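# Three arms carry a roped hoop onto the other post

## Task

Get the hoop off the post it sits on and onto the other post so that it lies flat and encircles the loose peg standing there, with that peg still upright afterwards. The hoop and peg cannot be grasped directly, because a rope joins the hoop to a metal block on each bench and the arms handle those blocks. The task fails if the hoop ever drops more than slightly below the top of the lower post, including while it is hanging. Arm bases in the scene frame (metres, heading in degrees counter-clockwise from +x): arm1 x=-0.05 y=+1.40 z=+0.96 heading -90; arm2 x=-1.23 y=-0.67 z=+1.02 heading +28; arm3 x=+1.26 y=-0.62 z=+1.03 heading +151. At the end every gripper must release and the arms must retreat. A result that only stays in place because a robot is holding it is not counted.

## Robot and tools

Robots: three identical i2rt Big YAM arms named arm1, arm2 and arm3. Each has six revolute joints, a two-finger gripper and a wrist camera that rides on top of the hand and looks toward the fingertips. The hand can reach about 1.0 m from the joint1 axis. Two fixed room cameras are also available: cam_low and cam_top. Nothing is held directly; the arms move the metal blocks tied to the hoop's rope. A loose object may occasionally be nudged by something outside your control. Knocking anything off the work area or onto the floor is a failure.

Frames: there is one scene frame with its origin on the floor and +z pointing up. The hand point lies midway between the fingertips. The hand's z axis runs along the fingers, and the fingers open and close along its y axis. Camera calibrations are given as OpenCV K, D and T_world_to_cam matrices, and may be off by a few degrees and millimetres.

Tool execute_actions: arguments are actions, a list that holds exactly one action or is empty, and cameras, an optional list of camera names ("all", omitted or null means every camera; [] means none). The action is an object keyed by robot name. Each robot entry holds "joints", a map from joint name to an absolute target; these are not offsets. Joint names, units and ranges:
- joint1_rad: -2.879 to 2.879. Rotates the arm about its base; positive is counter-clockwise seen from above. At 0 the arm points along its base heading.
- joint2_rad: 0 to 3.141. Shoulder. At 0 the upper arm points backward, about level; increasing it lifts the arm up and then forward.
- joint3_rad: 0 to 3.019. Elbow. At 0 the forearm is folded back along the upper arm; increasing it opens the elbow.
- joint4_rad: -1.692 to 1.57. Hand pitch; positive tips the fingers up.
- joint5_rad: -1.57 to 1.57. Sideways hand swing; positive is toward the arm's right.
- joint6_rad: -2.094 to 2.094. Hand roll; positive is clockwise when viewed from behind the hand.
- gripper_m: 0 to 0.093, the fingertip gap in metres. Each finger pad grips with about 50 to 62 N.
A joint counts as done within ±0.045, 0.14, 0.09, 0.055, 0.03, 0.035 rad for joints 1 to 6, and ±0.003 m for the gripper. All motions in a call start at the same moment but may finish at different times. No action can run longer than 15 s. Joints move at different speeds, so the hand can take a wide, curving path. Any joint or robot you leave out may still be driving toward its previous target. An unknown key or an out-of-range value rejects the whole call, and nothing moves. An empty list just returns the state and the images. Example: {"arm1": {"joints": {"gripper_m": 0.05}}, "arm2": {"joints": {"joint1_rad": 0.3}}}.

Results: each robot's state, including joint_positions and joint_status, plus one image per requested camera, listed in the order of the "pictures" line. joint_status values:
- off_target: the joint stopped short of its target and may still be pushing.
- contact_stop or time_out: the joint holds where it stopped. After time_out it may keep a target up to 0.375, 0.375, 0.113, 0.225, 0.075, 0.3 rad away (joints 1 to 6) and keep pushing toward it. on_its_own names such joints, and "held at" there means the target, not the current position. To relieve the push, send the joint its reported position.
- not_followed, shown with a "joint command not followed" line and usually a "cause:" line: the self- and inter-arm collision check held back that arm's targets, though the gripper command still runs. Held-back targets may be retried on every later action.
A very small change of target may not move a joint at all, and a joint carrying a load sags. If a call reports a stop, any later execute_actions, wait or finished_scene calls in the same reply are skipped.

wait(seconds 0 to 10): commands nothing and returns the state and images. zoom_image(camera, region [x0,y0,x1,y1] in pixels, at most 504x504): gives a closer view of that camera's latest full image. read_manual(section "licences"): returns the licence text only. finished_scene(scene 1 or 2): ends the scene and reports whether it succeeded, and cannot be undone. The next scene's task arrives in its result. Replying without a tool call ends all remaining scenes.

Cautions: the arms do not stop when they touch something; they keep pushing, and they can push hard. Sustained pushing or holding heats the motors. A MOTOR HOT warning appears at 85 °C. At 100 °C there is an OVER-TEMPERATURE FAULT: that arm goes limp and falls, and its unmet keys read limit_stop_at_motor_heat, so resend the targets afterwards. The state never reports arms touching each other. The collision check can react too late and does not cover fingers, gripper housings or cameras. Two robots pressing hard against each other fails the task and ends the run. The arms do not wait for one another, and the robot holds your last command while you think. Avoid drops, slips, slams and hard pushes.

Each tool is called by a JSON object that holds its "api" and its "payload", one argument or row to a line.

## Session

{"api": "execute_actions", "payload": {
  "actions": []
}}

Scene clock: 0.00 s.
arm1.joint_positions: joint1_rad=-0.407 joint2_rad=+0.333 joint3_rad=+1.703 joint4_rad=-1.350 joint5_rad=+0.144 joint6_rad=-0.159 gripper_m=+0.095
arm1.joint_status: not commanded
arm1.hand: x=-0.0724 y=+1.4008 z=+1.6568 quat_wxyz=(-0.298, -0.578, -0.395, +0.649) (m; scene frame)
arm2.joint_positions: joint1_rad=-0.644 joint2_rad=+0.381 joint3_rad=+1.412 joint4_rad=-1.187 joint5_rad=-0.100 joint6_rad=-0.525 gripper_m=+0.095
arm2.joint_status: not commanded
arm2.hand: x=-1.0973 y=-0.6743 z=+1.6475 quat_wxyz=(-0.624, +0.170, -0.741, +0.183) (m; scene frame)
arm3.joint_positions: joint1_rad=-0.713 joint2_rad=+0.321 joint3_rad=+1.587 joint4_rad=-1.207 joint5_rad=-0.075 joint6_rad=+0.371 gripper_m=+0.095
arm3.joint_status: not commanded
arm3.hand: x=+1.2343 y=-0.5866 z=+1.7222 quat_wxyz=(-0.277, +0.498, -0.471, -0.674) (m; scene frame)
pictures: arm1_cam_wrist, arm2_cam_wrist, arm3_cam_wrist, cam_low, cam_top
camera_calibration (this result's frames):
arm1_cam_wrist: T_world_to_cam=[[-0.841417, 0.512436, 0.171543, -1.06002], [0.178713, 0.563457, -0.806584, 0.563887], [-0.50998, -0.648016, -0.565681, 1.93356], [0, 0, 0, 1]] pos_world=[-0.00661509, 1.47844, 1.73044]
arm2_cam_wrist: T_world_to_cam=[[0.0126505, -0.879461, 0.475804, -1.36389], [-0.715919, -0.340163, -0.609712, -0.00382979], [0.698069, -0.332924, -0.633926, 1.71028], [0, 0, 0, 1]] pos_world=[-1.17938, -0.6314, 1.7308]
arm3_cam_wrist: T_world_to_cam=[[0.846953, 0.411014, -0.33725, -0.225432], [-0.037513, -0.586547, -0.809046, 1.09895], [-0.530343, 0.697875, -0.481359, 2.01343], [0, 0, 0, 1]] pos_world=[1.29996, -0.66788, 1.78226]
Images, in order (width x height): arm1_cam_wrist 504x504, arm2_cam_wrist 504x504, arm3_cam_wrist 504x504, cam_low 504x504, cam_top 504x504.

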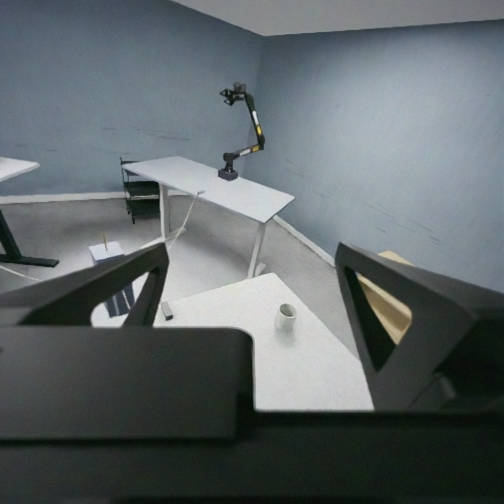

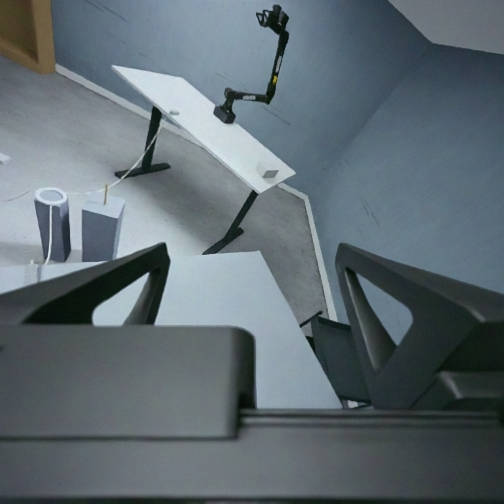

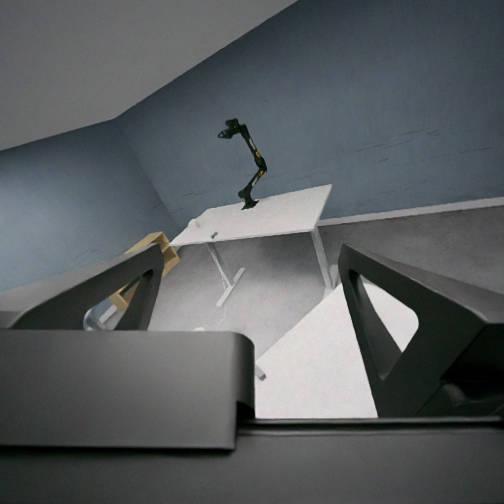

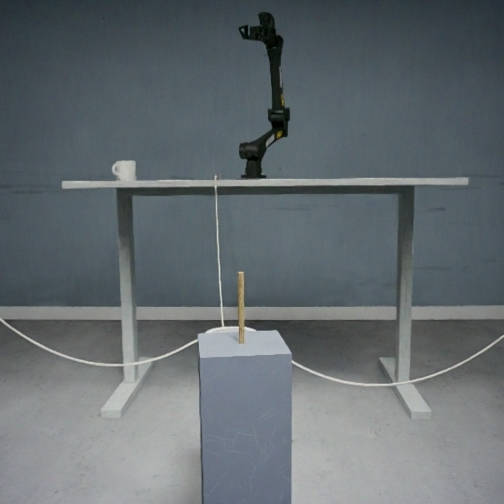

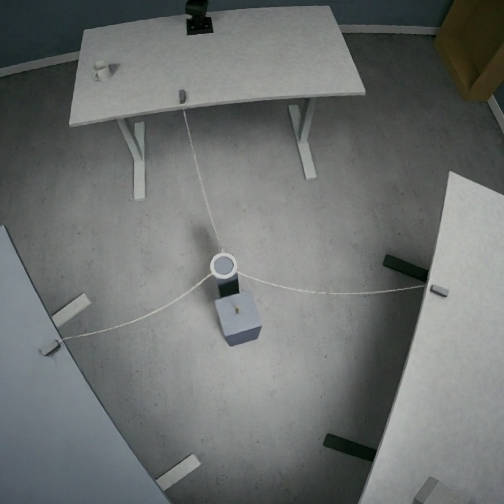

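{"api": "execute_actions", "payload": {
  "actions": [
    {"arm1":{"joints":{"joint1_rad":-0.205,"joint2_rad":1.955,"joint3_rad":1.6,"joint4_rad":-1.17,"joint5_rad":0,"joint6_rad":-0.2,"gripper_m":0.09}},"arm2":{"joints":{"joint1_rad":0.18,"joint2_rad":2.015,"joint3_rad":1.505,"joint4_rad":-1.03,"joint5_rad":0,"joint6_rad":0.165,"gripper_m":0.09}},"arm3":{"joints":{"joint1_rad":-0.104,"joint2_rad":2.035,"joint3_rad":1.442,"joint4_rad":-0.96,"joint5_rad":0,"joint6_rad":-0.12,"gripper_m":0.09}}}
  ]
}}

{"api": "zoom_image", "payload": {
  "camera": "cam_top",
  "region": [170, 240, 290, 360]
}}

{"api": "zoom_image", "payload": {
  "camera": "cam_low",
  "region": [170, 250, 310, 390]
}}

Scene clock: 3.07 s.
arm1.joint_positions: joint1_rad=-0.211 joint2_rad=+1.970 joint3_rad=+1.576 joint4_rad=-1.174 joint5_rad=+0.003 joint6_rad=-0.191 gripper_m=+0.090
arm1.joint_status: all done
arm1.hand: x=-0.1723 y=+0.8289 z=+1.0171 quat_wxyz=(+0.007, -0.711, -0.703, +0.003) (m; scene frame)
arm2.joint_positions: joint1_rad=+0.190 joint2_rad=+2.016 joint3_rad=+1.492 joint4_rad=-1.031 joint5_rad=+0.000 joint6_rad=+0.157 gripper_m=+0.090
arm2.joint_status: all done
arm2.hand: x=-0.7779 y=-0.3083 z=+1.0293 quat_wxyz=(-0.007, +0.255, -0.967, -0.003) (m; scene frame)
arm3.joint_positions: joint1_rad=-0.102 joint2_rad=+2.029 joint3_rad=+1.444 joint4_rad=-0.970 joint5_rad=+0.000 joint6_rad=-0.108 gripper_m=+0.090
arm3.joint_status: all done
arm3.hand: x=+0.7908 y=-0.2935 z=+1.0136 quat_wxyz=(-0.003, +0.969, -0.249, -0.009) (m; scene frame)
pictures: arm1_cam_wrist, arm2_cam_wrist, arm3_cam_wrist, cam_low, cam_top
camera_calibration (this result's frames):
arm1_cam_wrist: T_world_to_cam=[[-0.999828, 0.00871335, 0.0163776, -0.193156], [0.0167422, 0.80407, 0.594298, -1.2642], [-0.00799042, 0.59447, -0.804078, 0.449216], [0, 0, 0, 1]] pos_world=[-0.168368, 0.751145, 1.11568]
arm2_cam_wrist: T_world_to_cam=[[0.484795, -0.874597, 0.00739288, 0.0989731], [-0.714632, -0.391224, 0.579866, -1.26673], [-0.504257, -0.286399, -0.814678, 0.482398], [0, 0, 0, 1]] pos_world=[-0.709975, -0.270855, 1.1268]
arm3_cam_wrist: T_world_to_cam=[[0.461528, 0.88712, -0.00333814, -0.103162], [0.740195, -0.38301, 0.552643, -1.25456], [0.488982, -0.257531, -0.833411, 0.502915], [0, 0, 0, 1]] pos_world=[0.730312, -0.259474, 1.11211]
Images, in order (width x height): arm1_cam_wrist 504x504, arm2_cam_wrist 504x504, arm3_cam_wrist 504x504, cam_low 504x504, cam_top 504x504.

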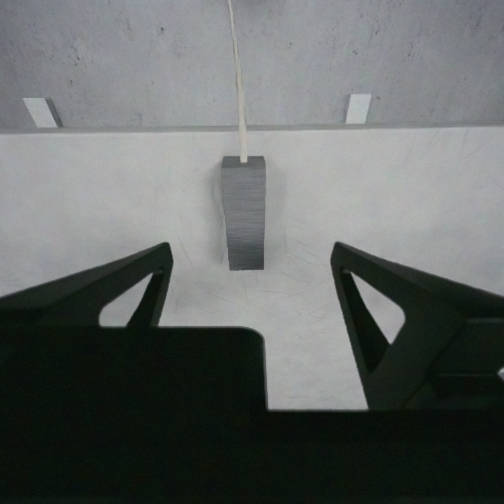

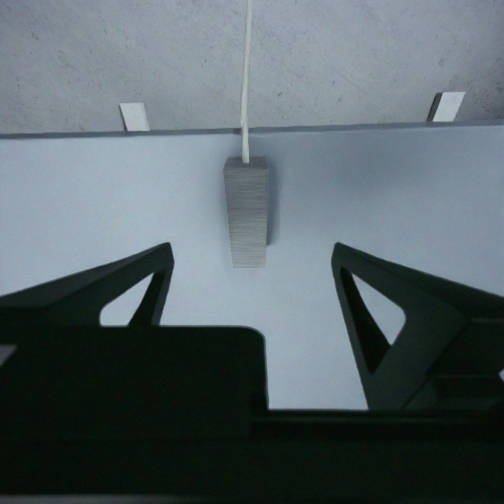

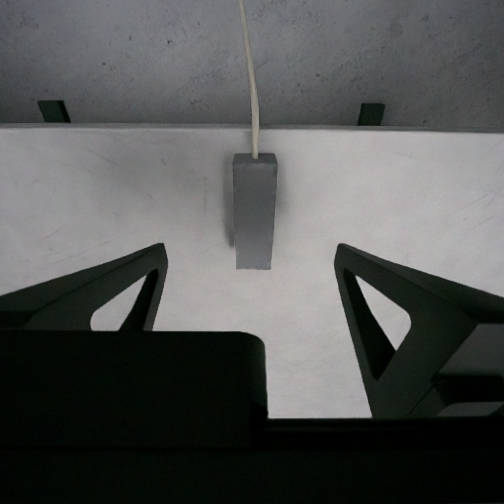

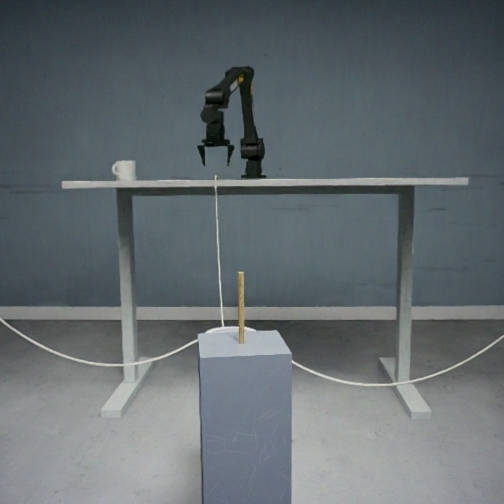

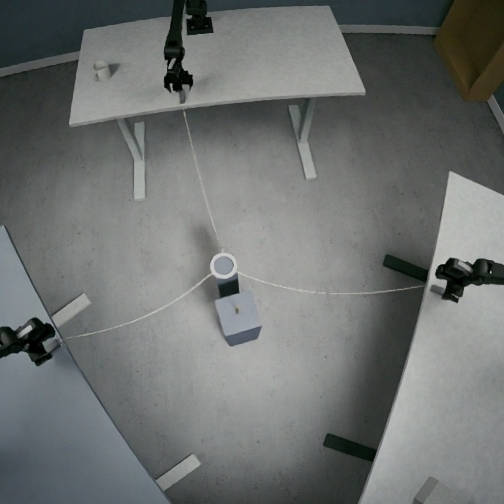

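Region (170, 240, 290, 360) of cam_top's 504x504 image, scaled by 4.200, with more detail than that image has.

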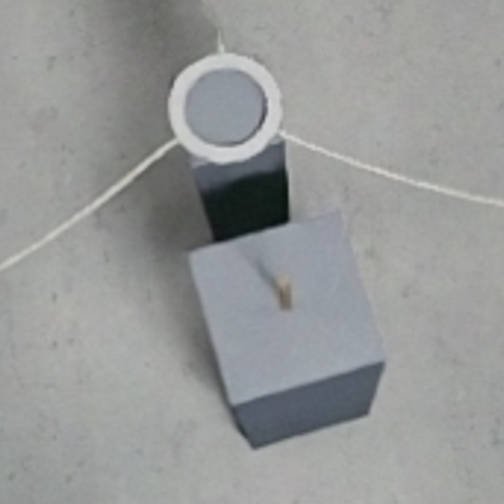

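Region (170, 250, 310, 390) of cam_low's 504x504 image, scaled by 3.600, with more detail than that image has.

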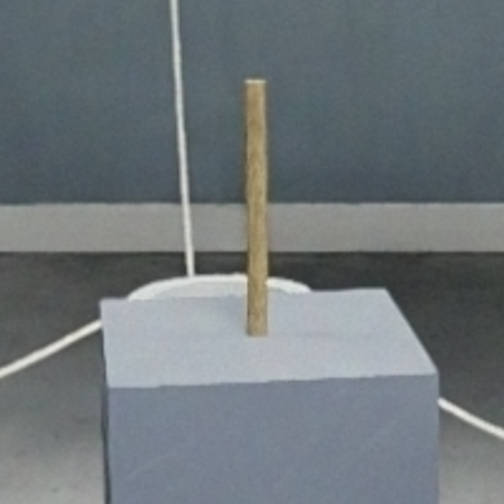

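{"api": "execute_actions", "payload": {
  "actions": [
    {"arm1":{"joints":{"joint1_rad":-0.195,"joint2_rad":2.05,"joint4_rad":-1.10}},"arm2":{"joints":{"joint2_rad":2.11,"joint4_rad":-0.965}},"arm3":{"joints":{"joint2_rad":2.13,"joint4_rad":-0.895}}}
  ],
  "cameras": ["arm1_cam_wrist","arm2_cam_wrist","arm3_cam_wrist"]
}}

Scene clock: 4.33 s.
arm1.joint_positions: joint1_rad=-0.203 joint2_rad=+2.059 joint3_rad=+1.576 joint4_rad=-1.109 joint5_rad=+0.001 joint6_rad=-0.191 gripper_m=+0.090
arm1.joint_status: all done
arm1.hand: x=-0.1691 y=+0.8206 z=+0.9661 quat_wxyz=(+0.013, -0.708, -0.706, -0.007) (m; scene frame)
arm2.joint_positions: joint1_rad=+0.190 joint2_rad=+2.111 joint3_rad=+1.492 joint4_rad=-0.976 joint5_rad=+0.000 joint6_rad=+0.158 gripper_m=+0.090
arm2.joint_status: all done
arm2.hand: x=-0.7785 y=-0.3089 z=+0.9760 quat_wxyz=(+0.011, +0.255, -0.967, +0.005) (m; scene frame)
arm3.joint_positions: joint1_rad=-0.102 joint2_rad=+2.122 joint3_rad=+1.444 joint4_rad=-0.910 joint5_rad=+0.000 joint6_rad=-0.108 gripper_m=+0.090
arm3.joint_status: all done
arm3.hand: x=+0.7918 y=-0.2942 z=+0.9624 quat_wxyz=(+0.003, +0.969, -0.249, +0.007) (m; scene frame)
pictures: arm1_cam_wrist, arm2_cam_wrist, arm3_cam_wrist
camera_calibration (this result's frames):
arm1_cam_wrist: T_world_to_cam=[[-0.999955, -0.000418124, 0.00950211, -0.174993], [0.0054906, 0.790388, 0.612582, -1.23562], [-0.00776649, 0.612607, -0.79035, 0.385086], [0, 0, 0, 1]] pos_world=[-0.16521, 0.740638, 1.06293]
arm2_cam_wrist: T_world_to_cam=[[0.484782, -0.874522, 0.0140487, 0.0927218], [-0.696126, -0.376066, 0.611542, -1.24829], [-0.529524, -0.306244, -0.791087, 0.38963], [0, 0, 0, 1]] pos_world=[-0.707597, -0.269029, 1.07031]
arm3_cam_wrist: T_world_to_cam=[[0.46168, 0.887013, -0.00767712, -0.0991548], [0.7248, -0.372233, 0.579748, -1.23797], [0.511386, -0.273222, -0.81476, 0.419225], [0, 0, 0, 1]] pos_world=[0.72867, -0.258318, 1.05851]
Images, in order (width x height): arm1_cam_wrist 504x504, arm2_cam_wrist 504x504, arm3_cam_wrist 504x504.

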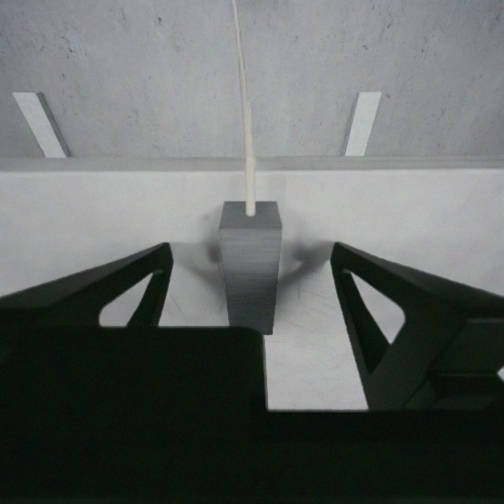

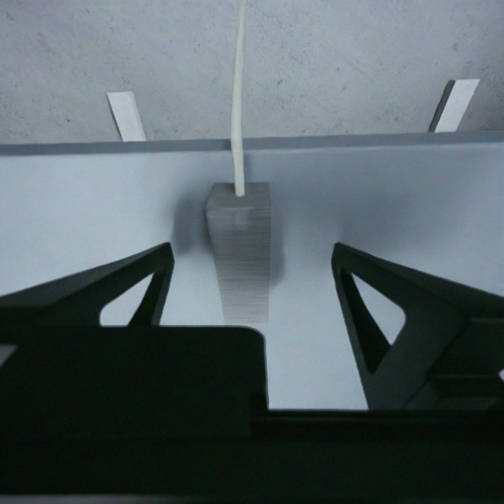

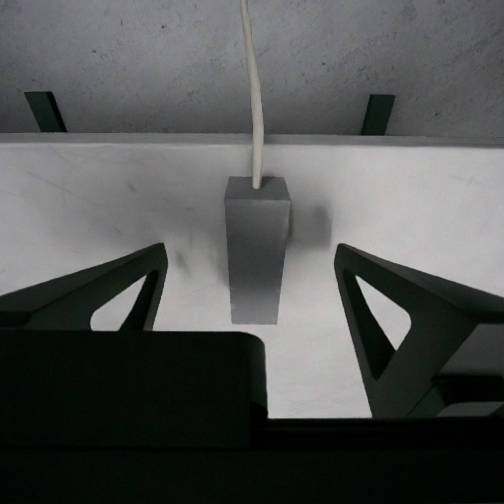

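{"api": "execute_actions", "payload": {
  "actions": [
    {"arm1":{"joints":{"gripper_m":0}},"arm2":{"joints":{"gripper_m":0,"joint1_rad":0.205}},"arm3":{"joints":{"joint2_rad":2.16,"gripper_m":0}}}
  ],
  "cameras": ["arm3_cam_wrist"]
}}

Scene clock: 5.37 s.
arm1.joint_positions: joint1_rad=-0.203 joint2_rad=+2.059 joint3_rad=+1.576 joint4_rad=-1.109 joint5_rad=+0.000 joint6_rad=-0.192 gripper_m=+0.025
arm1.joint_status: gripper_m off_target (ended at +0.025, target +0.000)
arm1.hand: x=-0.1691 y=+0.8206 z=+0.9661 quat_wxyz=(+0.012, -0.708, -0.706, -0.007) (m; scene frame)
arm2.joint_positions: joint1_rad=+0.193 joint2_rad=+2.111 joint3_rad=+1.492 joint4_rad=-0.976 joint5_rad=+0.000 joint6_rad=+0.158 gripper_m=+0.025
arm2.joint_status: gripper_m off_target (ended at +0.025, target +0.000); the others done
arm2.hand: x=-0.7797 y=-0.3073 z=+0.9760 quat_wxyz=(+0.011, +0.256, -0.967, +0.005) (m; scene frame)
arm3.joint_positions: joint1_rad=-0.102 joint2_rad=+2.126 joint3_rad=+1.444 joint4_rad=-0.909 joint5_rad=+0.001 joint6_rad=-0.109 gripper_m=+0.025
arm3.joint_status: gripper_m off_target (ended at +0.025, target +0.000); the others done
arm3.hand: x=+0.7922 y=-0.2944 z=+0.9601 quat_wxyz=(+0.003, +0.969, -0.248, +0.008) (m; scene frame)
pictures: arm3_cam_wrist
camera_calibration (this result's frames):
arm3_cam_wrist: T_world_to_cam=[[0.461012, 0.887364, -0.00728283, -0.0989894], [0.723568, -0.371139, 0.581984, -1.23786], [0.513729, -0.273572, -0.813167, 0.413582], [0, 0, 0, 1]] pos_world=[0.72884, -0.258433, 1.056]
Images, in order (width x height): arm3_cam_wrist 504x504.

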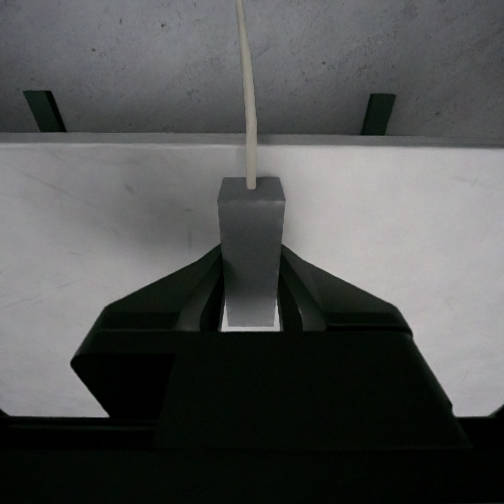

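{"api": "execute_actions", "payload": {
  "actions": [
    {"arm1":{"joints":{"joint1_rad":0.1,"joint2_rad":1.7,"joint4_rad":-0.85,"joint6_rad":0}},"arm2":{"joints":{"joint1_rad":0.168,"joint2_rad":1.87,"joint4_rad":-0.6}},"arm3":{"joints":{"joint2_rad":1.9,"joint4_rad":-0.65}}}
  ],
  "cameras": ["cam_low","cam_top"]
}}

Scene clock: 8.87 s.
arm1.joint_positions: joint1_rad=+0.096 joint2_rad=+1.720 joint3_rad=+1.571 joint4_rad=-0.863 joint5_rad=-0.001 joint6_rad=-0.009 gripper_m=+0.025
arm1.joint_status: all done
arm1.hand: x=+0.0161 y=+0.7508 z=+1.1836 quat_wxyz=(-0.198, -0.639, -0.719, +0.186) (m; scene frame)
arm2.joint_positions: joint1_rad=+0.175 joint2_rad=+1.871 joint3_rad=+1.482 joint4_rad=-0.614 joint5_rad=+0.000 joint6_rad=+0.158 gripper_m=+0.025
arm2.joint_status: all done
arm2.hand: x=-0.6904 y=-0.2516 z=+1.1430 quat_wxyz=(-0.257, +0.237, -0.930, -0.111) (m; scene frame)
arm3.joint_positions: joint1_rad=-0.102 joint2_rad=+1.885 joint3_rad=+1.436 joint4_rad=-0.666 joint5_rad=+0.001 joint6_rad=-0.109 gripper_m=+0.025
arm3.joint_status: all done
arm3.hand: x=+0.7229 y=-0.2458 z=+1.1133 quat_wxyz=(-0.080, +0.943, -0.242, -0.212) (m; scene frame)
pictures: cam_low, cam_top
Images, in order (width x height): cam_low 504x504, cam_top 504x504.

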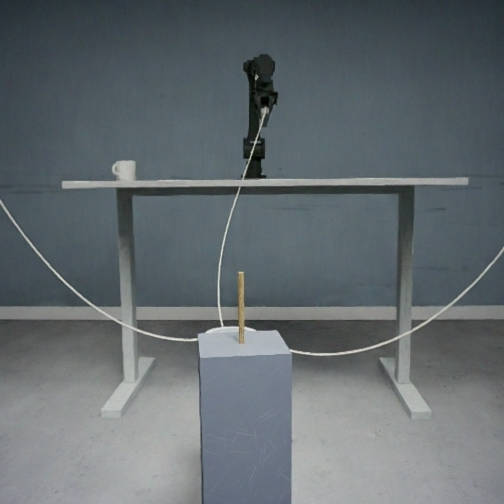

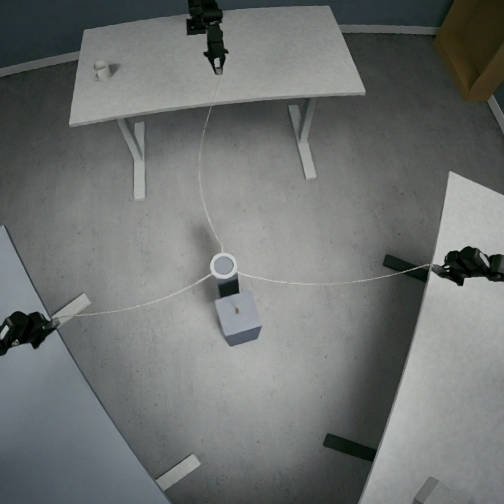

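{"api": "execute_actions", "payload": {
  "actions": [
    {"arm1":{"joints":{"joint1_rad":0.115,"joint2_rad":1.055,"joint3_rad":0.74,"joint4_rad":-0.502}},"arm2":{"joints":{"joint2_rad":1.745,"joint3_rad":1.2,"joint4_rad":-0.497}},"arm3":{"joints":{"joint1_rad":0.068,"joint2_rad":1.735,"joint3_rad":1.378,"joint4_rad":-0.72,"joint6_rad":0}}}
  ],
  "cameras": []
}}

{"api": "wait", "payload": {
  "seconds": 2
}}

Scene clock: 11.43 s.
arm1.joint_positions: joint1_rad=+0.107 joint2_rad=+1.067 joint3_rad=+0.706 joint4_rad=-0.522 joint5_rad=-0.001 joint6_rad=-0.009 gripper_m=+0.025
arm1.joint_status: all done
arm1.hand: x=-0.0050 y=+0.9915 z=+1.1259 quat_wxyz=(-0.245, -0.622, -0.708, +0.226) (m; scene frame)
arm2.joint_positions: joint1_rad=+0.175 joint2_rad=+1.749 joint3_rad=+1.183 joint4_rad=-0.517 joint5_rad=+0.000 joint6_rad=+0.158 gripper_m=+0.025
arm2.joint_status: all done
arm2.hand: x=-0.7625 y=-0.3073 z=+1.0921 quat_wxyz=(-0.221, +0.240, -0.940, -0.095) (m; scene frame)
arm3.joint_positions: joint1_rad=+0.066 joint2_rad=+1.742 joint3_rad=+1.371 joint4_rad=-0.712 joint5_rad=-0.002 joint6_rad=-0.012 gripper_m=+0.025
arm3.joint_status: all done
arm3.hand: x=+0.6959 y=-0.3547 z=+1.1660 quat_wxyz=(-0.054, +0.948, -0.207, -0.236) (m; scene frame)
pictures: none
No camera images: the call's "cameras" was empty. Leave "cameras" out to get every camera's image.

Scene clock: 13.43 s.
arm1.joint_positions: joint1_rad=+0.107 joint2_rad=+1.067 joint3_rad=+0.706 joint4_rad=-0.522 joint5_rad=-0.001 joint6_rad=-0.009 gripper_m=+0.025
arm1.joint_status: all done
arm1.hand: x=-0.0050 y=+0.9915 z=+1.1259 quat_wxyz=(-0.245, -0.622, -0.708, +0.226) (m; scene frame)
arm2.joint_positions: joint1_rad=+0.175 joint2_rad=+1.749 joint3_rad=+1.183 joint4_rad=-0.517 joint5_rad=+0.000 joint6_rad=+0.158 gripper_m=+0.025
arm2.joint_status: all done
arm2.hand: x=-0.7625 y=-0.3073 z=+1.0921 quat_wxyz=(-0.221, +0.240, -0.940, -0.095) (m; scene frame)
arm3.joint_positions: joint1_rad=+0.066 joint2_rad=+1.742 joint3_rad=+1.371 joint4_rad=-0.712 joint5_rad=-0.002 joint6_rad=-0.012 gripper_m=+0.025
arm3.joint_status: all done
arm3.hand: x=+0.6959 y=-0.3547 z=+1.1660 quat_wxyz=(-0.054, +0.948, -0.207, -0.236) (m; scene frame)
wait: 2.00 s; at rest by 0.27 s
pictures: arm1_cam_wrist, arm2_cam_wrist, arm3_cam_wrist, cam_low, cam_top
camera_calibration (this result's frames):
arm1_cam_wrist: T_world_to_cam=[[-0.99198, -0.125026, 0.0185323, 0.101064], [-0.125793, 0.990866, -0.0485863, -0.924568], [-0.0122885, -0.0505279, -0.998647, 1.29997], [0, 0, 0, 1]] pos_world=[-0.0000757399, 0.994443, 1.25141]
arm2_cam_wrist: T_world_to_cam=[[0.482704, -0.87303, -0.0693976, 0.174681], [-0.859858, -0.487479, 0.151688, -0.964448], [-0.166258, -0.0135482, -0.985989, 1.07021], [0, 0, 0, 1]] pos_world=[-0.735677, -0.303146, 1.21363]
arm3_cam_wrist: T_world_to_cam=[[0.397721, 0.91745, 0.0102054, 0.0348179], [0.910936, -0.396177, 0.11506, -0.905268], [0.109605, -0.0364652, -0.993306, 1.18944], [0, 0, 0, 1]] pos_world=[0.680426, -0.347217, 1.28528]
Images, in order (width x height): arm1_cam_wrist 504x504, arm2_cam_wrist 504x504, arm3_cam_wrist 504x504, cam_low 504x504, cam_top 504x504.

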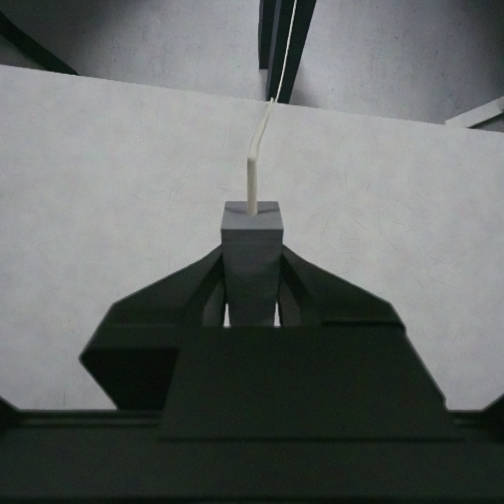

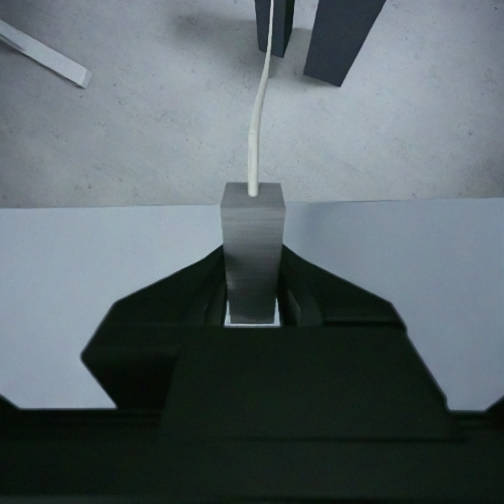

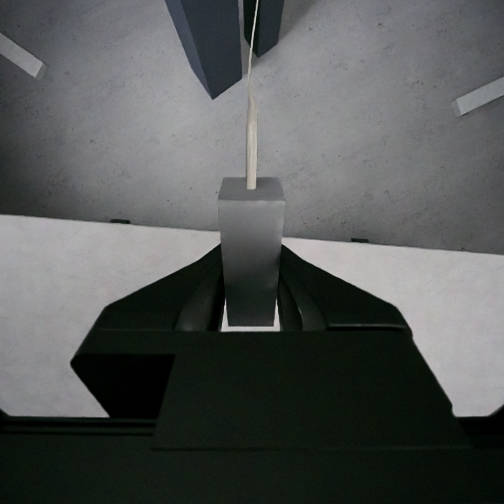

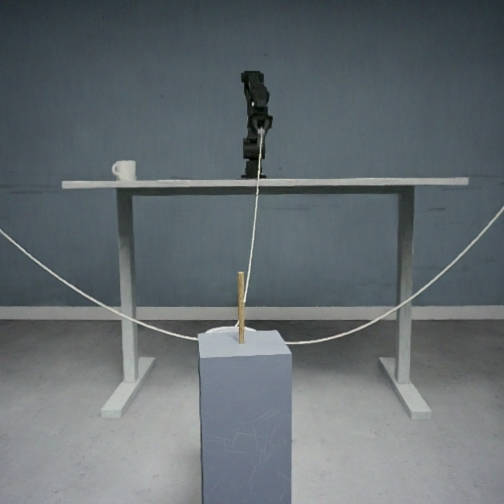

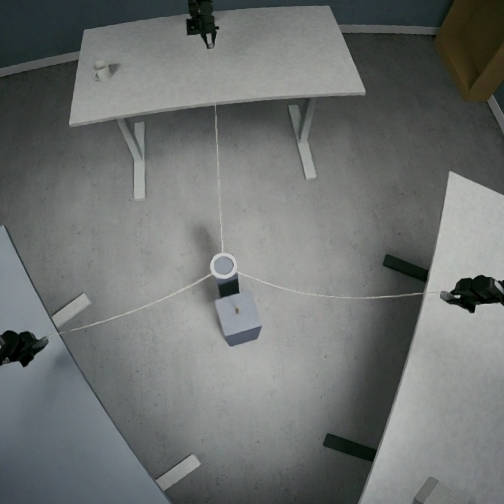

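{"api": "execute_actions", "payload": {
  "actions": [
    {"arm1":{"joints":{"joint2_rad":0.995,"joint3_rad":0.96,"joint4_rad":-0.79}},"arm2":{"joints":{"joint2_rad":1.70,"joint3_rad":1.25,"joint4_rad":-0.602}},"arm3":{"joints":{"joint2_rad":1.685,"joint3_rad":1.505,"joint4_rad":-0.873}}}
  ],
  "cameras": []
}}

{"api": "wait", "payload": {
  "seconds": 2
}}

Scene clock: 15.20 s.
arm1.joint_positions: joint1_rad=+0.107 joint2_rad=+1.005 joint3_rad=+0.910 joint4_rad=-0.786 joint5_rad=-0.001 joint6_rad=-0.009 gripper_m=+0.025
arm1.joint_status: all done
arm1.hand: x=-0.0040 y=+0.9901 z=+1.2166 quat_wxyz=(-0.246, -0.622, -0.708, +0.227) (m; scene frame)
arm2.joint_positions: joint1_rad=+0.175 joint2_rad=+1.717 joint3_rad=+1.196 joint4_rad=-0.594 joint5_rad=+0.000 joint6_rad=+0.158 gripper_m=+0.025
arm2.joint_status: all done
arm2.hand: x=-0.7701 y=-0.3132 z=+1.1071 quat_wxyz=(-0.207, +0.241, -0.944, -0.089) (m; scene frame)
arm3.joint_positions: joint1_rad=+0.066 joint2_rad=+1.711 joint3_rad=+1.432 joint4_rad=-0.861 joint5_rad=-0.002 joint6_rad=-0.012 gripper_m=+0.025
arm3.joint_status: all done
arm3.hand: x=+0.7071 y=-0.3601 z=+1.1974 quat_wxyz=(-0.048, +0.954, -0.209, -0.209) (m; scene frame)
pictures: none
No camera images: the call's "cameras" was empty. Leave "cameras" out to get every camera's image.

Scene clock: 17.20 s.
arm1.joint_positions: joint1_rad=+0.107 joint2_rad=+1.005 joint3_rad=+0.910 joint4_rad=-0.786 joint5_rad=-0.001 joint6_rad=-0.009 gripper_m=+0.025
arm1.joint_status: all done
arm1.hand: x=-0.0040 y=+0.9901 z=+1.2166 quat_wxyz=(-0.246, -0.622, -0.708, +0.227) (m; scene frame)
arm2.joint_positions: joint1_rad=+0.175 joint2_rad=+1.717 joint3_rad=+1.196 joint4_rad=-0.594 joint5_rad=+0.000 joint6_rad=+0.158 gripper_m=+0.025
arm2.joint_status: all done
arm2.hand: x=-0.7701 y=-0.3132 z=+1.1071 quat_wxyz=(-0.207, +0.241, -0.944, -0.089) (m; scene frame)
arm3.joint_positions: joint1_rad=+0.066 joint2_rad=+1.711 joint3_rad=+1.432 joint4_rad=-0.861 joint5_rad=-0.002 joint6_rad=-0.012 gripper_m=+0.025
arm3.joint_status: all done
arm3.hand: x=+0.7071 y=-0.3601 z=+1.1974 quat_wxyz=(-0.048, +0.954, -0.209, -0.209) (m; scene frame)
wait: 2.00 s; at rest by 0.27 s
pictures: arm1_cam_wrist, arm2_cam_wrist, arm3_cam_wrist, cam_low, cam_top
camera_calibration (this result's frames):
arm1_cam_wrist: T_world_to_cam=[[-0.992023, -0.124716, 0.0183094, 0.100253], [-0.125496, 0.990808, -0.0504962, -0.916227], [-0.0118434, -0.0523912, -0.998556, 1.39224], [0, 0, 0, 1]] pos_world=[0.000959366, 0.993249, 1.34212]
arm2_cam_wrist: T_world_to_cam=[[0.480994, -0.874349, -0.064488, 0.167098], [-0.855623, -0.484187, 0.182957, -1.00653], [-0.191193, -0.0328239, -0.981004, 1.05297], [0, 0, 0, 1]] pos_world=[-0.740262, -0.306683, 1.22789]
arm3_cam_wrist: T_world_to_cam=[[0.39728, 0.91766, 0.00829748, 0.0376067], [0.903748, -0.392795, 0.170149, -0.980864], [0.159398, -0.0600977, -0.985383, 1.166], [0, 0, 0, 1]] pos_world=[0.685656, -0.349715, 1.31554]
Images, in order (width x height): arm1_cam_wrist 504x504, arm2_cam_wrist 504x504, arm3_cam_wrist 504x504, cam_low 504x504, cam_top 504x504.

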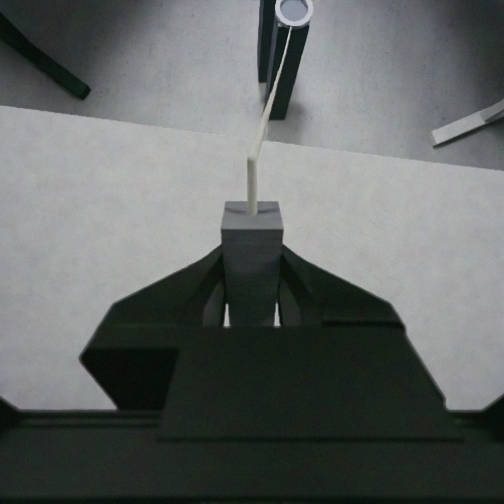

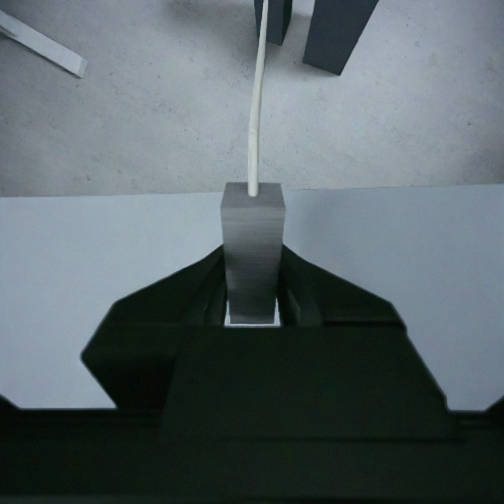

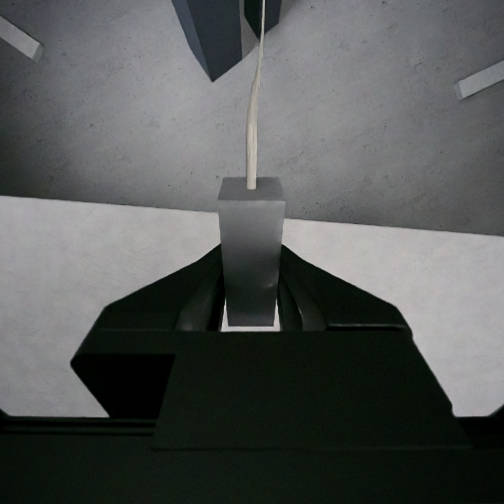

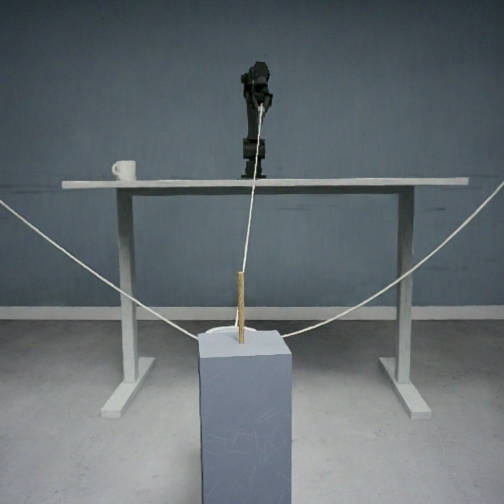

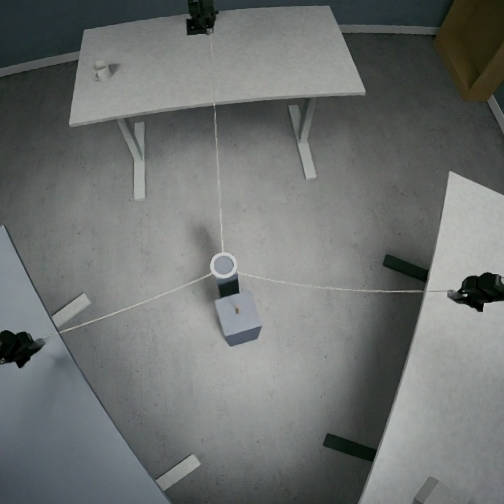

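{"api": "execute_actions", "payload": {
  "actions": [
    {"arm1":{"joints":{"joint1_rad":0.172,"joint2_rad":0.843,"joint3_rad":1.365,"joint4_rad":-1.335}},"arm2":{"joints":{"joint1_rad":0.195,"joint2_rad":1.408,"joint3_rad":1.455,"joint4_rad":-1.096}},"arm3":{"joints":{"joint1_rad":0.078,"joint2_rad":1.422,"joint3_rad":1.68,"joint4_rad":-1.284}}}
  ],
  "cameras": ["cam_low"]
}}

{"api": "wait", "payload": {
  "seconds": 7
}}

Scene clock: 19.67 s.
arm1.joint_positions: joint1_rad=+0.168 joint2_rad=+0.855 joint3_rad=+1.326 joint4_rad=-1.331 joint5_rad=+0.000 joint6_rad=-0.008 gripper_m=+0.025
arm1.joint_status: all done
arm1.hand: x=+0.0073 y=+1.0783 z=+1.4038 quat_wxyz=(-0.260, -0.599, -0.723, +0.225) (m; scene frame)
arm2.joint_positions: joint1_rad=+0.184 joint2_rad=+1.429 joint3_rad=+1.437 joint4_rad=-1.088 joint5_rad=+0.000 joint6_rad=+0.158 gripper_m=+0.025
arm2.joint_status: all done
arm2.hand: x=-0.8129 y=-0.3398 z=+1.3243 quat_wxyz=(-0.222, +0.244, -0.939, -0.097) (m; scene frame)
arm3.joint_positions: joint1_rad=+0.069 joint2_rad=+1.430 joint3_rad=+1.645 joint4_rad=-1.271 joint5_rad=-0.002 joint6_rad=-0.011 gripper_m=+0.025
arm3.joint_status: all done
arm3.hand: x=+0.7809 y=-0.3967 z=+1.4123 quat_wxyz=(-0.057, +0.945, -0.206, -0.249) (m; scene frame)
pictures: cam_low
Images, in order (width x height): cam_low 504x504.

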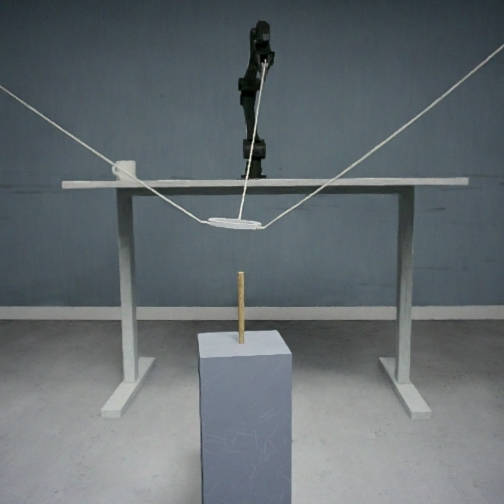

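Scene clock: 26.67 s.
arm1.joint_positions: joint1_rad=+0.168 joint2_rad=+0.855 joint3_rad=+1.326 joint4_rad=-1.331 joint5_rad=+0.000 joint6_rad=-0.008 gripper_m=+0.025
arm1.joint_status: all done
arm1.hand: x=+0.0073 y=+1.0783 z=+1.4038 quat_wxyz=(-0.260, -0.599, -0.723, +0.225) (m; scene frame)
arm2.joint_positions: joint1_rad=+0.184 joint2_rad=+1.429 joint3_rad=+1.437 joint4_rad=-1.088 joint5_rad=+0.000 joint6_rad=+0.158 gripper_m=+0.025
arm2.joint_status: all done
arm2.hand: x=-0.8129 y=-0.3398 z=+1.3243 quat_wxyz=(-0.222, +0.244, -0.939, -0.097) (m; scene frame)
arm3.joint_positions: joint1_rad=+0.069 joint2_rad=+1.430 joint3_rad=+1.645 joint4_rad=-1.271 joint5_rad=-0.002 joint6_rad=-0.011 gripper_m=+0.025
arm3.joint_status: all done
arm3.hand: x=+0.7809 y=-0.3967 z=+1.4123 quat_wxyz=(-0.057, +0.945, -0.206, -0.249) (m; scene frame)
wait: 7.00 s; at rest by 0.27 s
pictures: arm1_cam_wrist, arm2_cam_wrist, arm3_cam_wrist, cam_low, cam_top
camera_calibration (this result's frames):
arm1_cam_wrist: T_world_to_cam=[[-0.982999, -0.182746, 0.0178279, 0.182162], [-0.183554, 0.980507, -0.0700993, -0.953739], [-0.00467004, -0.0721799, -0.997381, 1.60349], [0, 0, 0, 1]] pos_world=[0.0114906, 1.08418, 1.52919]
arm2_cam_wrist: T_world_to_cam=[[0.491196, -0.868238, -0.069925, 0.196053], [-0.855572, -0.495977, 0.148333, -1.05383], [-0.163469, -0.0130346, -0.986462, 1.29341], [0, 0, 0, 1]] pos_world=[-0.786499, -0.335598, 1.44592]
arm3_cam_wrist: T_world_to_cam=[[0.396137, 0.918128, 0.0107777, 0.0377558], [0.914298, -0.39551, 0.0873612, -0.990851], [0.0844715, -0.0247529, -0.996118, 1.45146], [0, 0, 0, 1]] pos_world=[0.768369, -0.390628, 1.53198]
Images, in order (width x height): arm1_cam_wrist 504x504, arm2_cam_wrist 504x504, arm3_cam_wrist 504x504, cam_low 504x504, cam_top 504x504.

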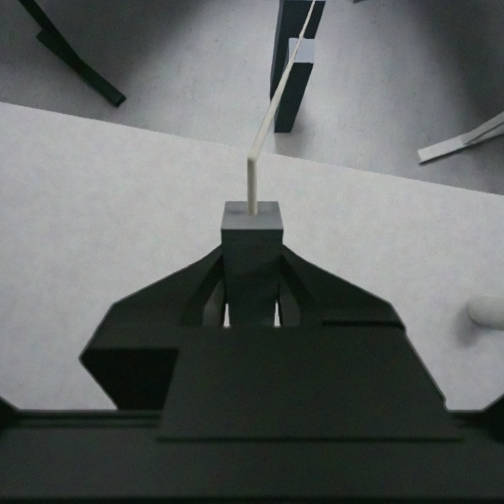

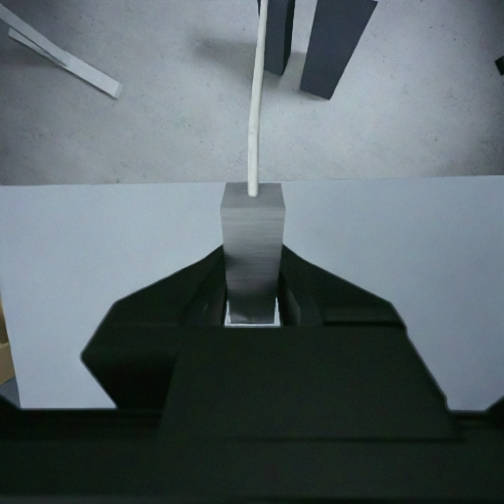

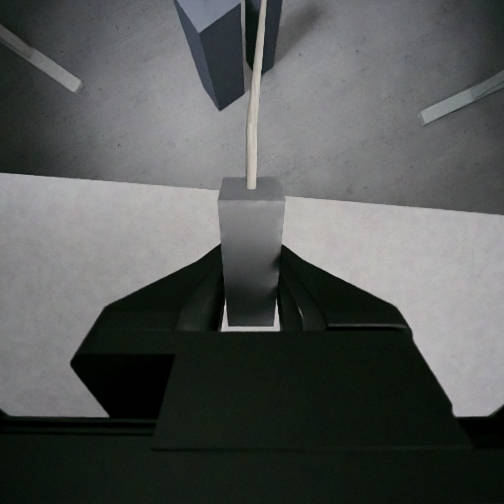

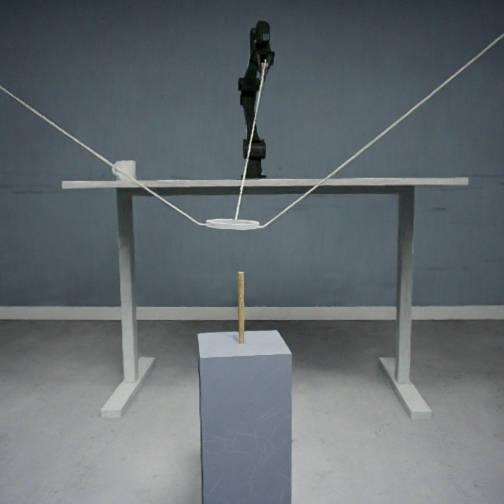

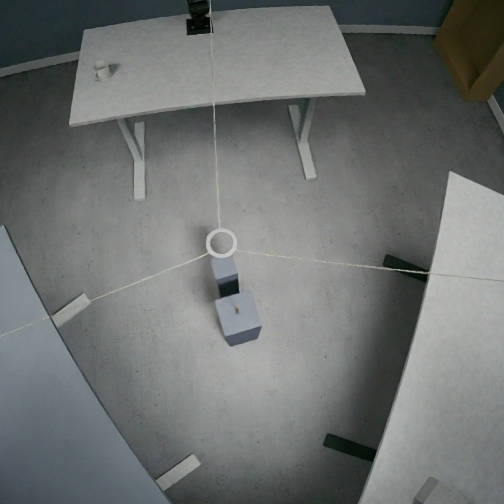

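{"api": "execute_actions", "payload": {
  "actions": [
    {"arm1":{"joints":{"joint1_rad":0.155,"joint2_rad":1.51,"joint3_rad":1.98,"joint4_rad":-1.235}},"arm2":{"joints":{"joint1_rad":-0.295,"joint2_rad":1.243,"joint3_rad":1.345,"joint4_rad":-1.157}},"arm3":{"joints":{"joint1_rad":0.546,"joint2_rad":1.203,"joint3_rad":1.512,"joint4_rad":-1.353}}}
  ],
  "cameras": ["cam_low"]
}}

{"api": "wait", "payload": {
  "seconds": 9
}}

{"api": "zoom_image", "payload": {
  "camera": "cam_top",
  "region": [180, 250, 300, 370]
}}

{"api": "zoom_image", "payload": {
  "camera": "cam_low",
  "region": [160, 200, 320, 360]
}}

Scene clock: 29.47 s.
arm1.joint_positions: joint1_rad=+0.164 joint2_rad=+1.546 joint3_rad=+1.906 joint4_rad=-1.250 joint5_rad=+0.000 joint6_rad=-0.008 gripper_m=+0.025
arm1.joint_status: all done
arm1.hand: x=+0.0519 y=+0.8152 z=+1.4083 quat_wxyz=(-0.249, -0.603, -0.726, +0.217) (m; scene frame)
arm2.joint_positions: joint1_rad=-0.300 joint2_rad=+1.247 joint3_rad=+1.326 joint4_rad=-1.151 joint5_rad=+0.000 joint6_rad=+0.158 gripper_m=+0.025
arm2.joint_status: all done
arm2.hand: x=-0.7756 y=-0.5853 z=+1.3489 quat_wxyz=(-0.243, +0.012, -0.969, -0.042) (m; scene frame)
arm3.joint_positions: joint1_rad=+0.550 joint2_rad=+1.204 joint3_rad=+1.511 joint4_rad=-1.342 joint5_rad=+0.000 joint6_rad=-0.008 gripper_m=+0.025
arm3.joint_status: all done
arm3.hand: x=+0.8215 y=-0.6401 z=+1.4419 quat_wxyz=(+0.003, +0.964, +0.024, -0.266) (m; scene frame)
pictures: cam_low
Images, in order (width x height): cam_low 504x504.

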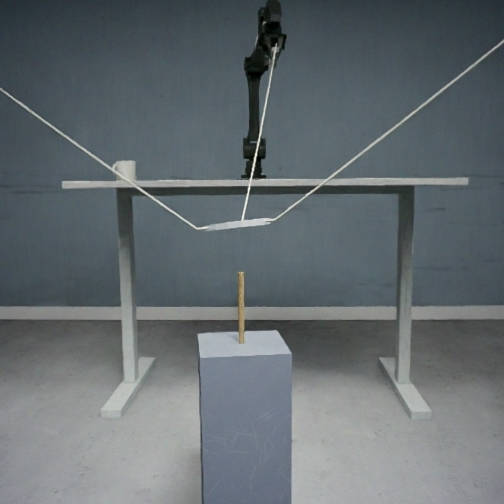

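Scene clock: 38.47 s.
arm1.joint_positions: joint1_rad=+0.164 joint2_rad=+1.546 joint3_rad=+1.906 joint4_rad=-1.250 joint5_rad=+0.000 joint6_rad=-0.008 gripper_m=+0.025
arm1.joint_status: all done
arm1.hand: x=+0.0519 y=+0.8152 z=+1.4083 quat_wxyz=(-0.249, -0.603, -0.726, +0.217) (m; scene frame)
arm2.joint_positions: joint1_rad=-0.300 joint2_rad=+1.247 joint3_rad=+1.326 joint4_rad=-1.151 joint5_rad=+0.000 joint6_rad=+0.158 gripper_m=+0.025
arm2.joint_status: all done
arm2.hand: x=-0.7756 y=-0.5853 z=+1.3489 quat_wxyz=(-0.243, +0.012, -0.969, -0.042) (m; scene frame)
arm3.joint_positions: joint1_rad=+0.550 joint2_rad=+1.204 joint3_rad=+1.511 joint4_rad=-1.342 joint5_rad=+0.000 joint6_rad=-0.008 gripper_m=+0.025
arm3.joint_status: all done
arm3.hand: x=+0.8215 y=-0.6401 z=+1.4419 quat_wxyz=(+0.003, +0.964, +0.024, -0.266) (m; scene frame)
wait: 9.00 s; at rest by 0.27 s
pictures: arm1_cam_wrist, arm2_cam_wrist, arm3_cam_wrist, cam_low, cam_top
camera_calibration (this result's frames):
arm1_cam_wrist: T_world_to_cam=[[-0.983649, -0.179228, 0.0176393, 0.175316], [-0.179815, 0.982853, -0.0408109, -0.730576], [-0.0100224, -0.0433154, -0.999011, 1.56829], [0, 0, 0, 1]] pos_world=[0.0567983, 0.817402, 1.53383]
arm2_cam_wrist: T_world_to_cam=[[0.0314608, -0.996957, -0.0713161, -0.463763], [-0.989315, -0.0412235, 0.139848, -0.973448], [-0.142362, 0.0661543, -0.987601, 1.38489], [0, 0, 0, 1]] pos_world=[-0.751299, -0.594098, 1.47078]
arm3_cam_wrist: T_world_to_cam=[[-0.0697689, 0.997482, 0.0127342, 0.675477], [0.995433, 0.0687803, 0.066207, -0.865788], [0.0651644, 0.0172952, -0.997725, 1.51657], [0, 0, 0, 1]] pos_world=[0.810134, -0.640456, 1.56184]
Images, in order (width x height): arm1_cam_wrist 504x504, arm2_cam_wrist 504x504, arm3_cam_wrist 504x504, cam_low 504x504, cam_top 504x504.

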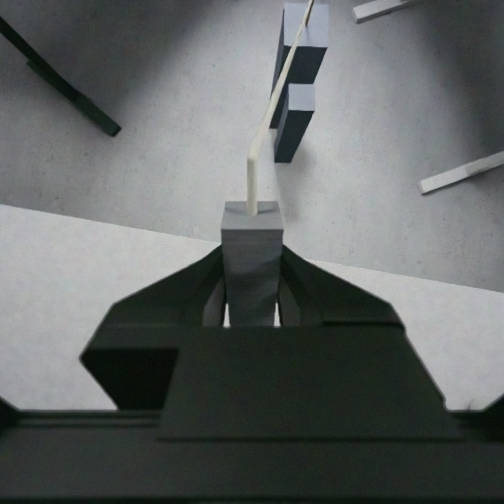

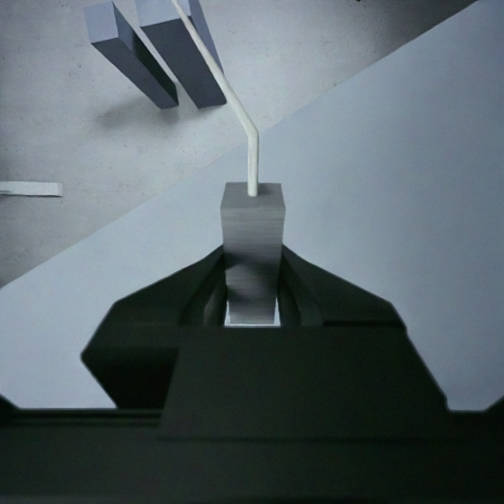

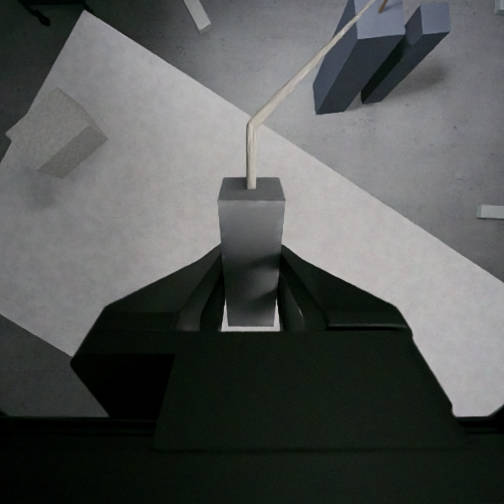

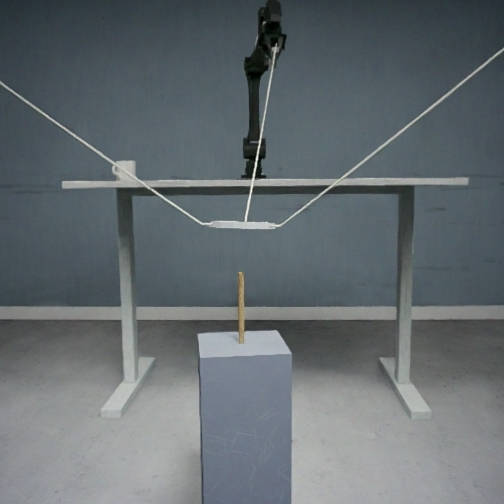

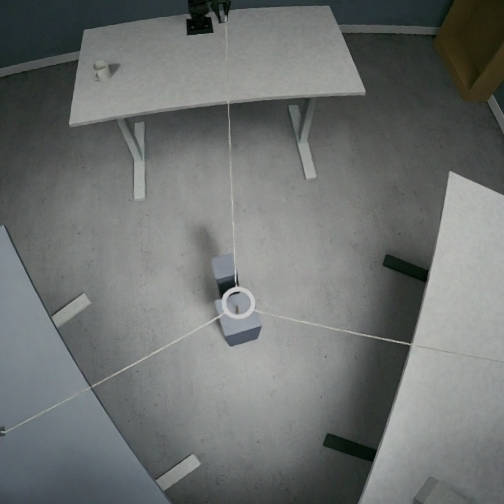

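Region (180, 250, 300, 370) of cam_top's 504x504 image, scaled by 4.200, with more detail than that image has.

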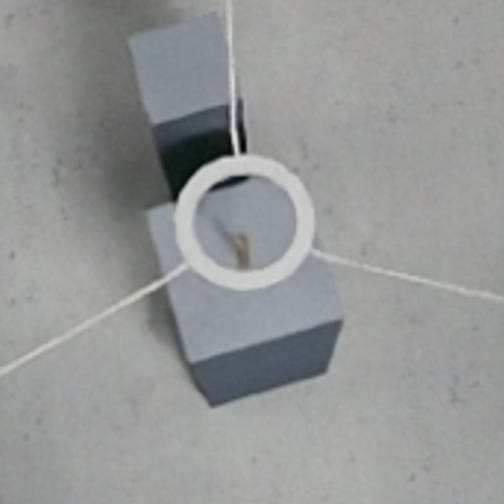

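Region (160, 200, 320, 360) of cam_low's 504x504 image, scaled by 3.150, with more detail than that image has.

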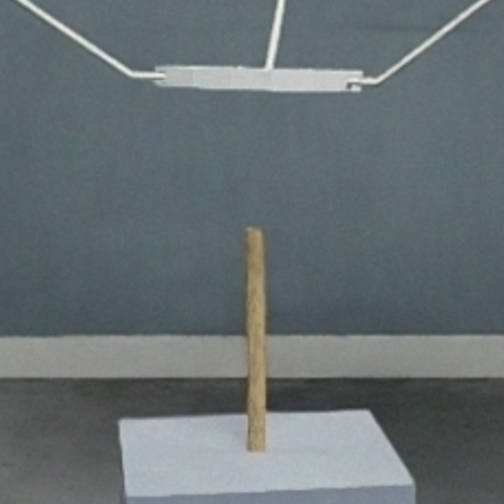

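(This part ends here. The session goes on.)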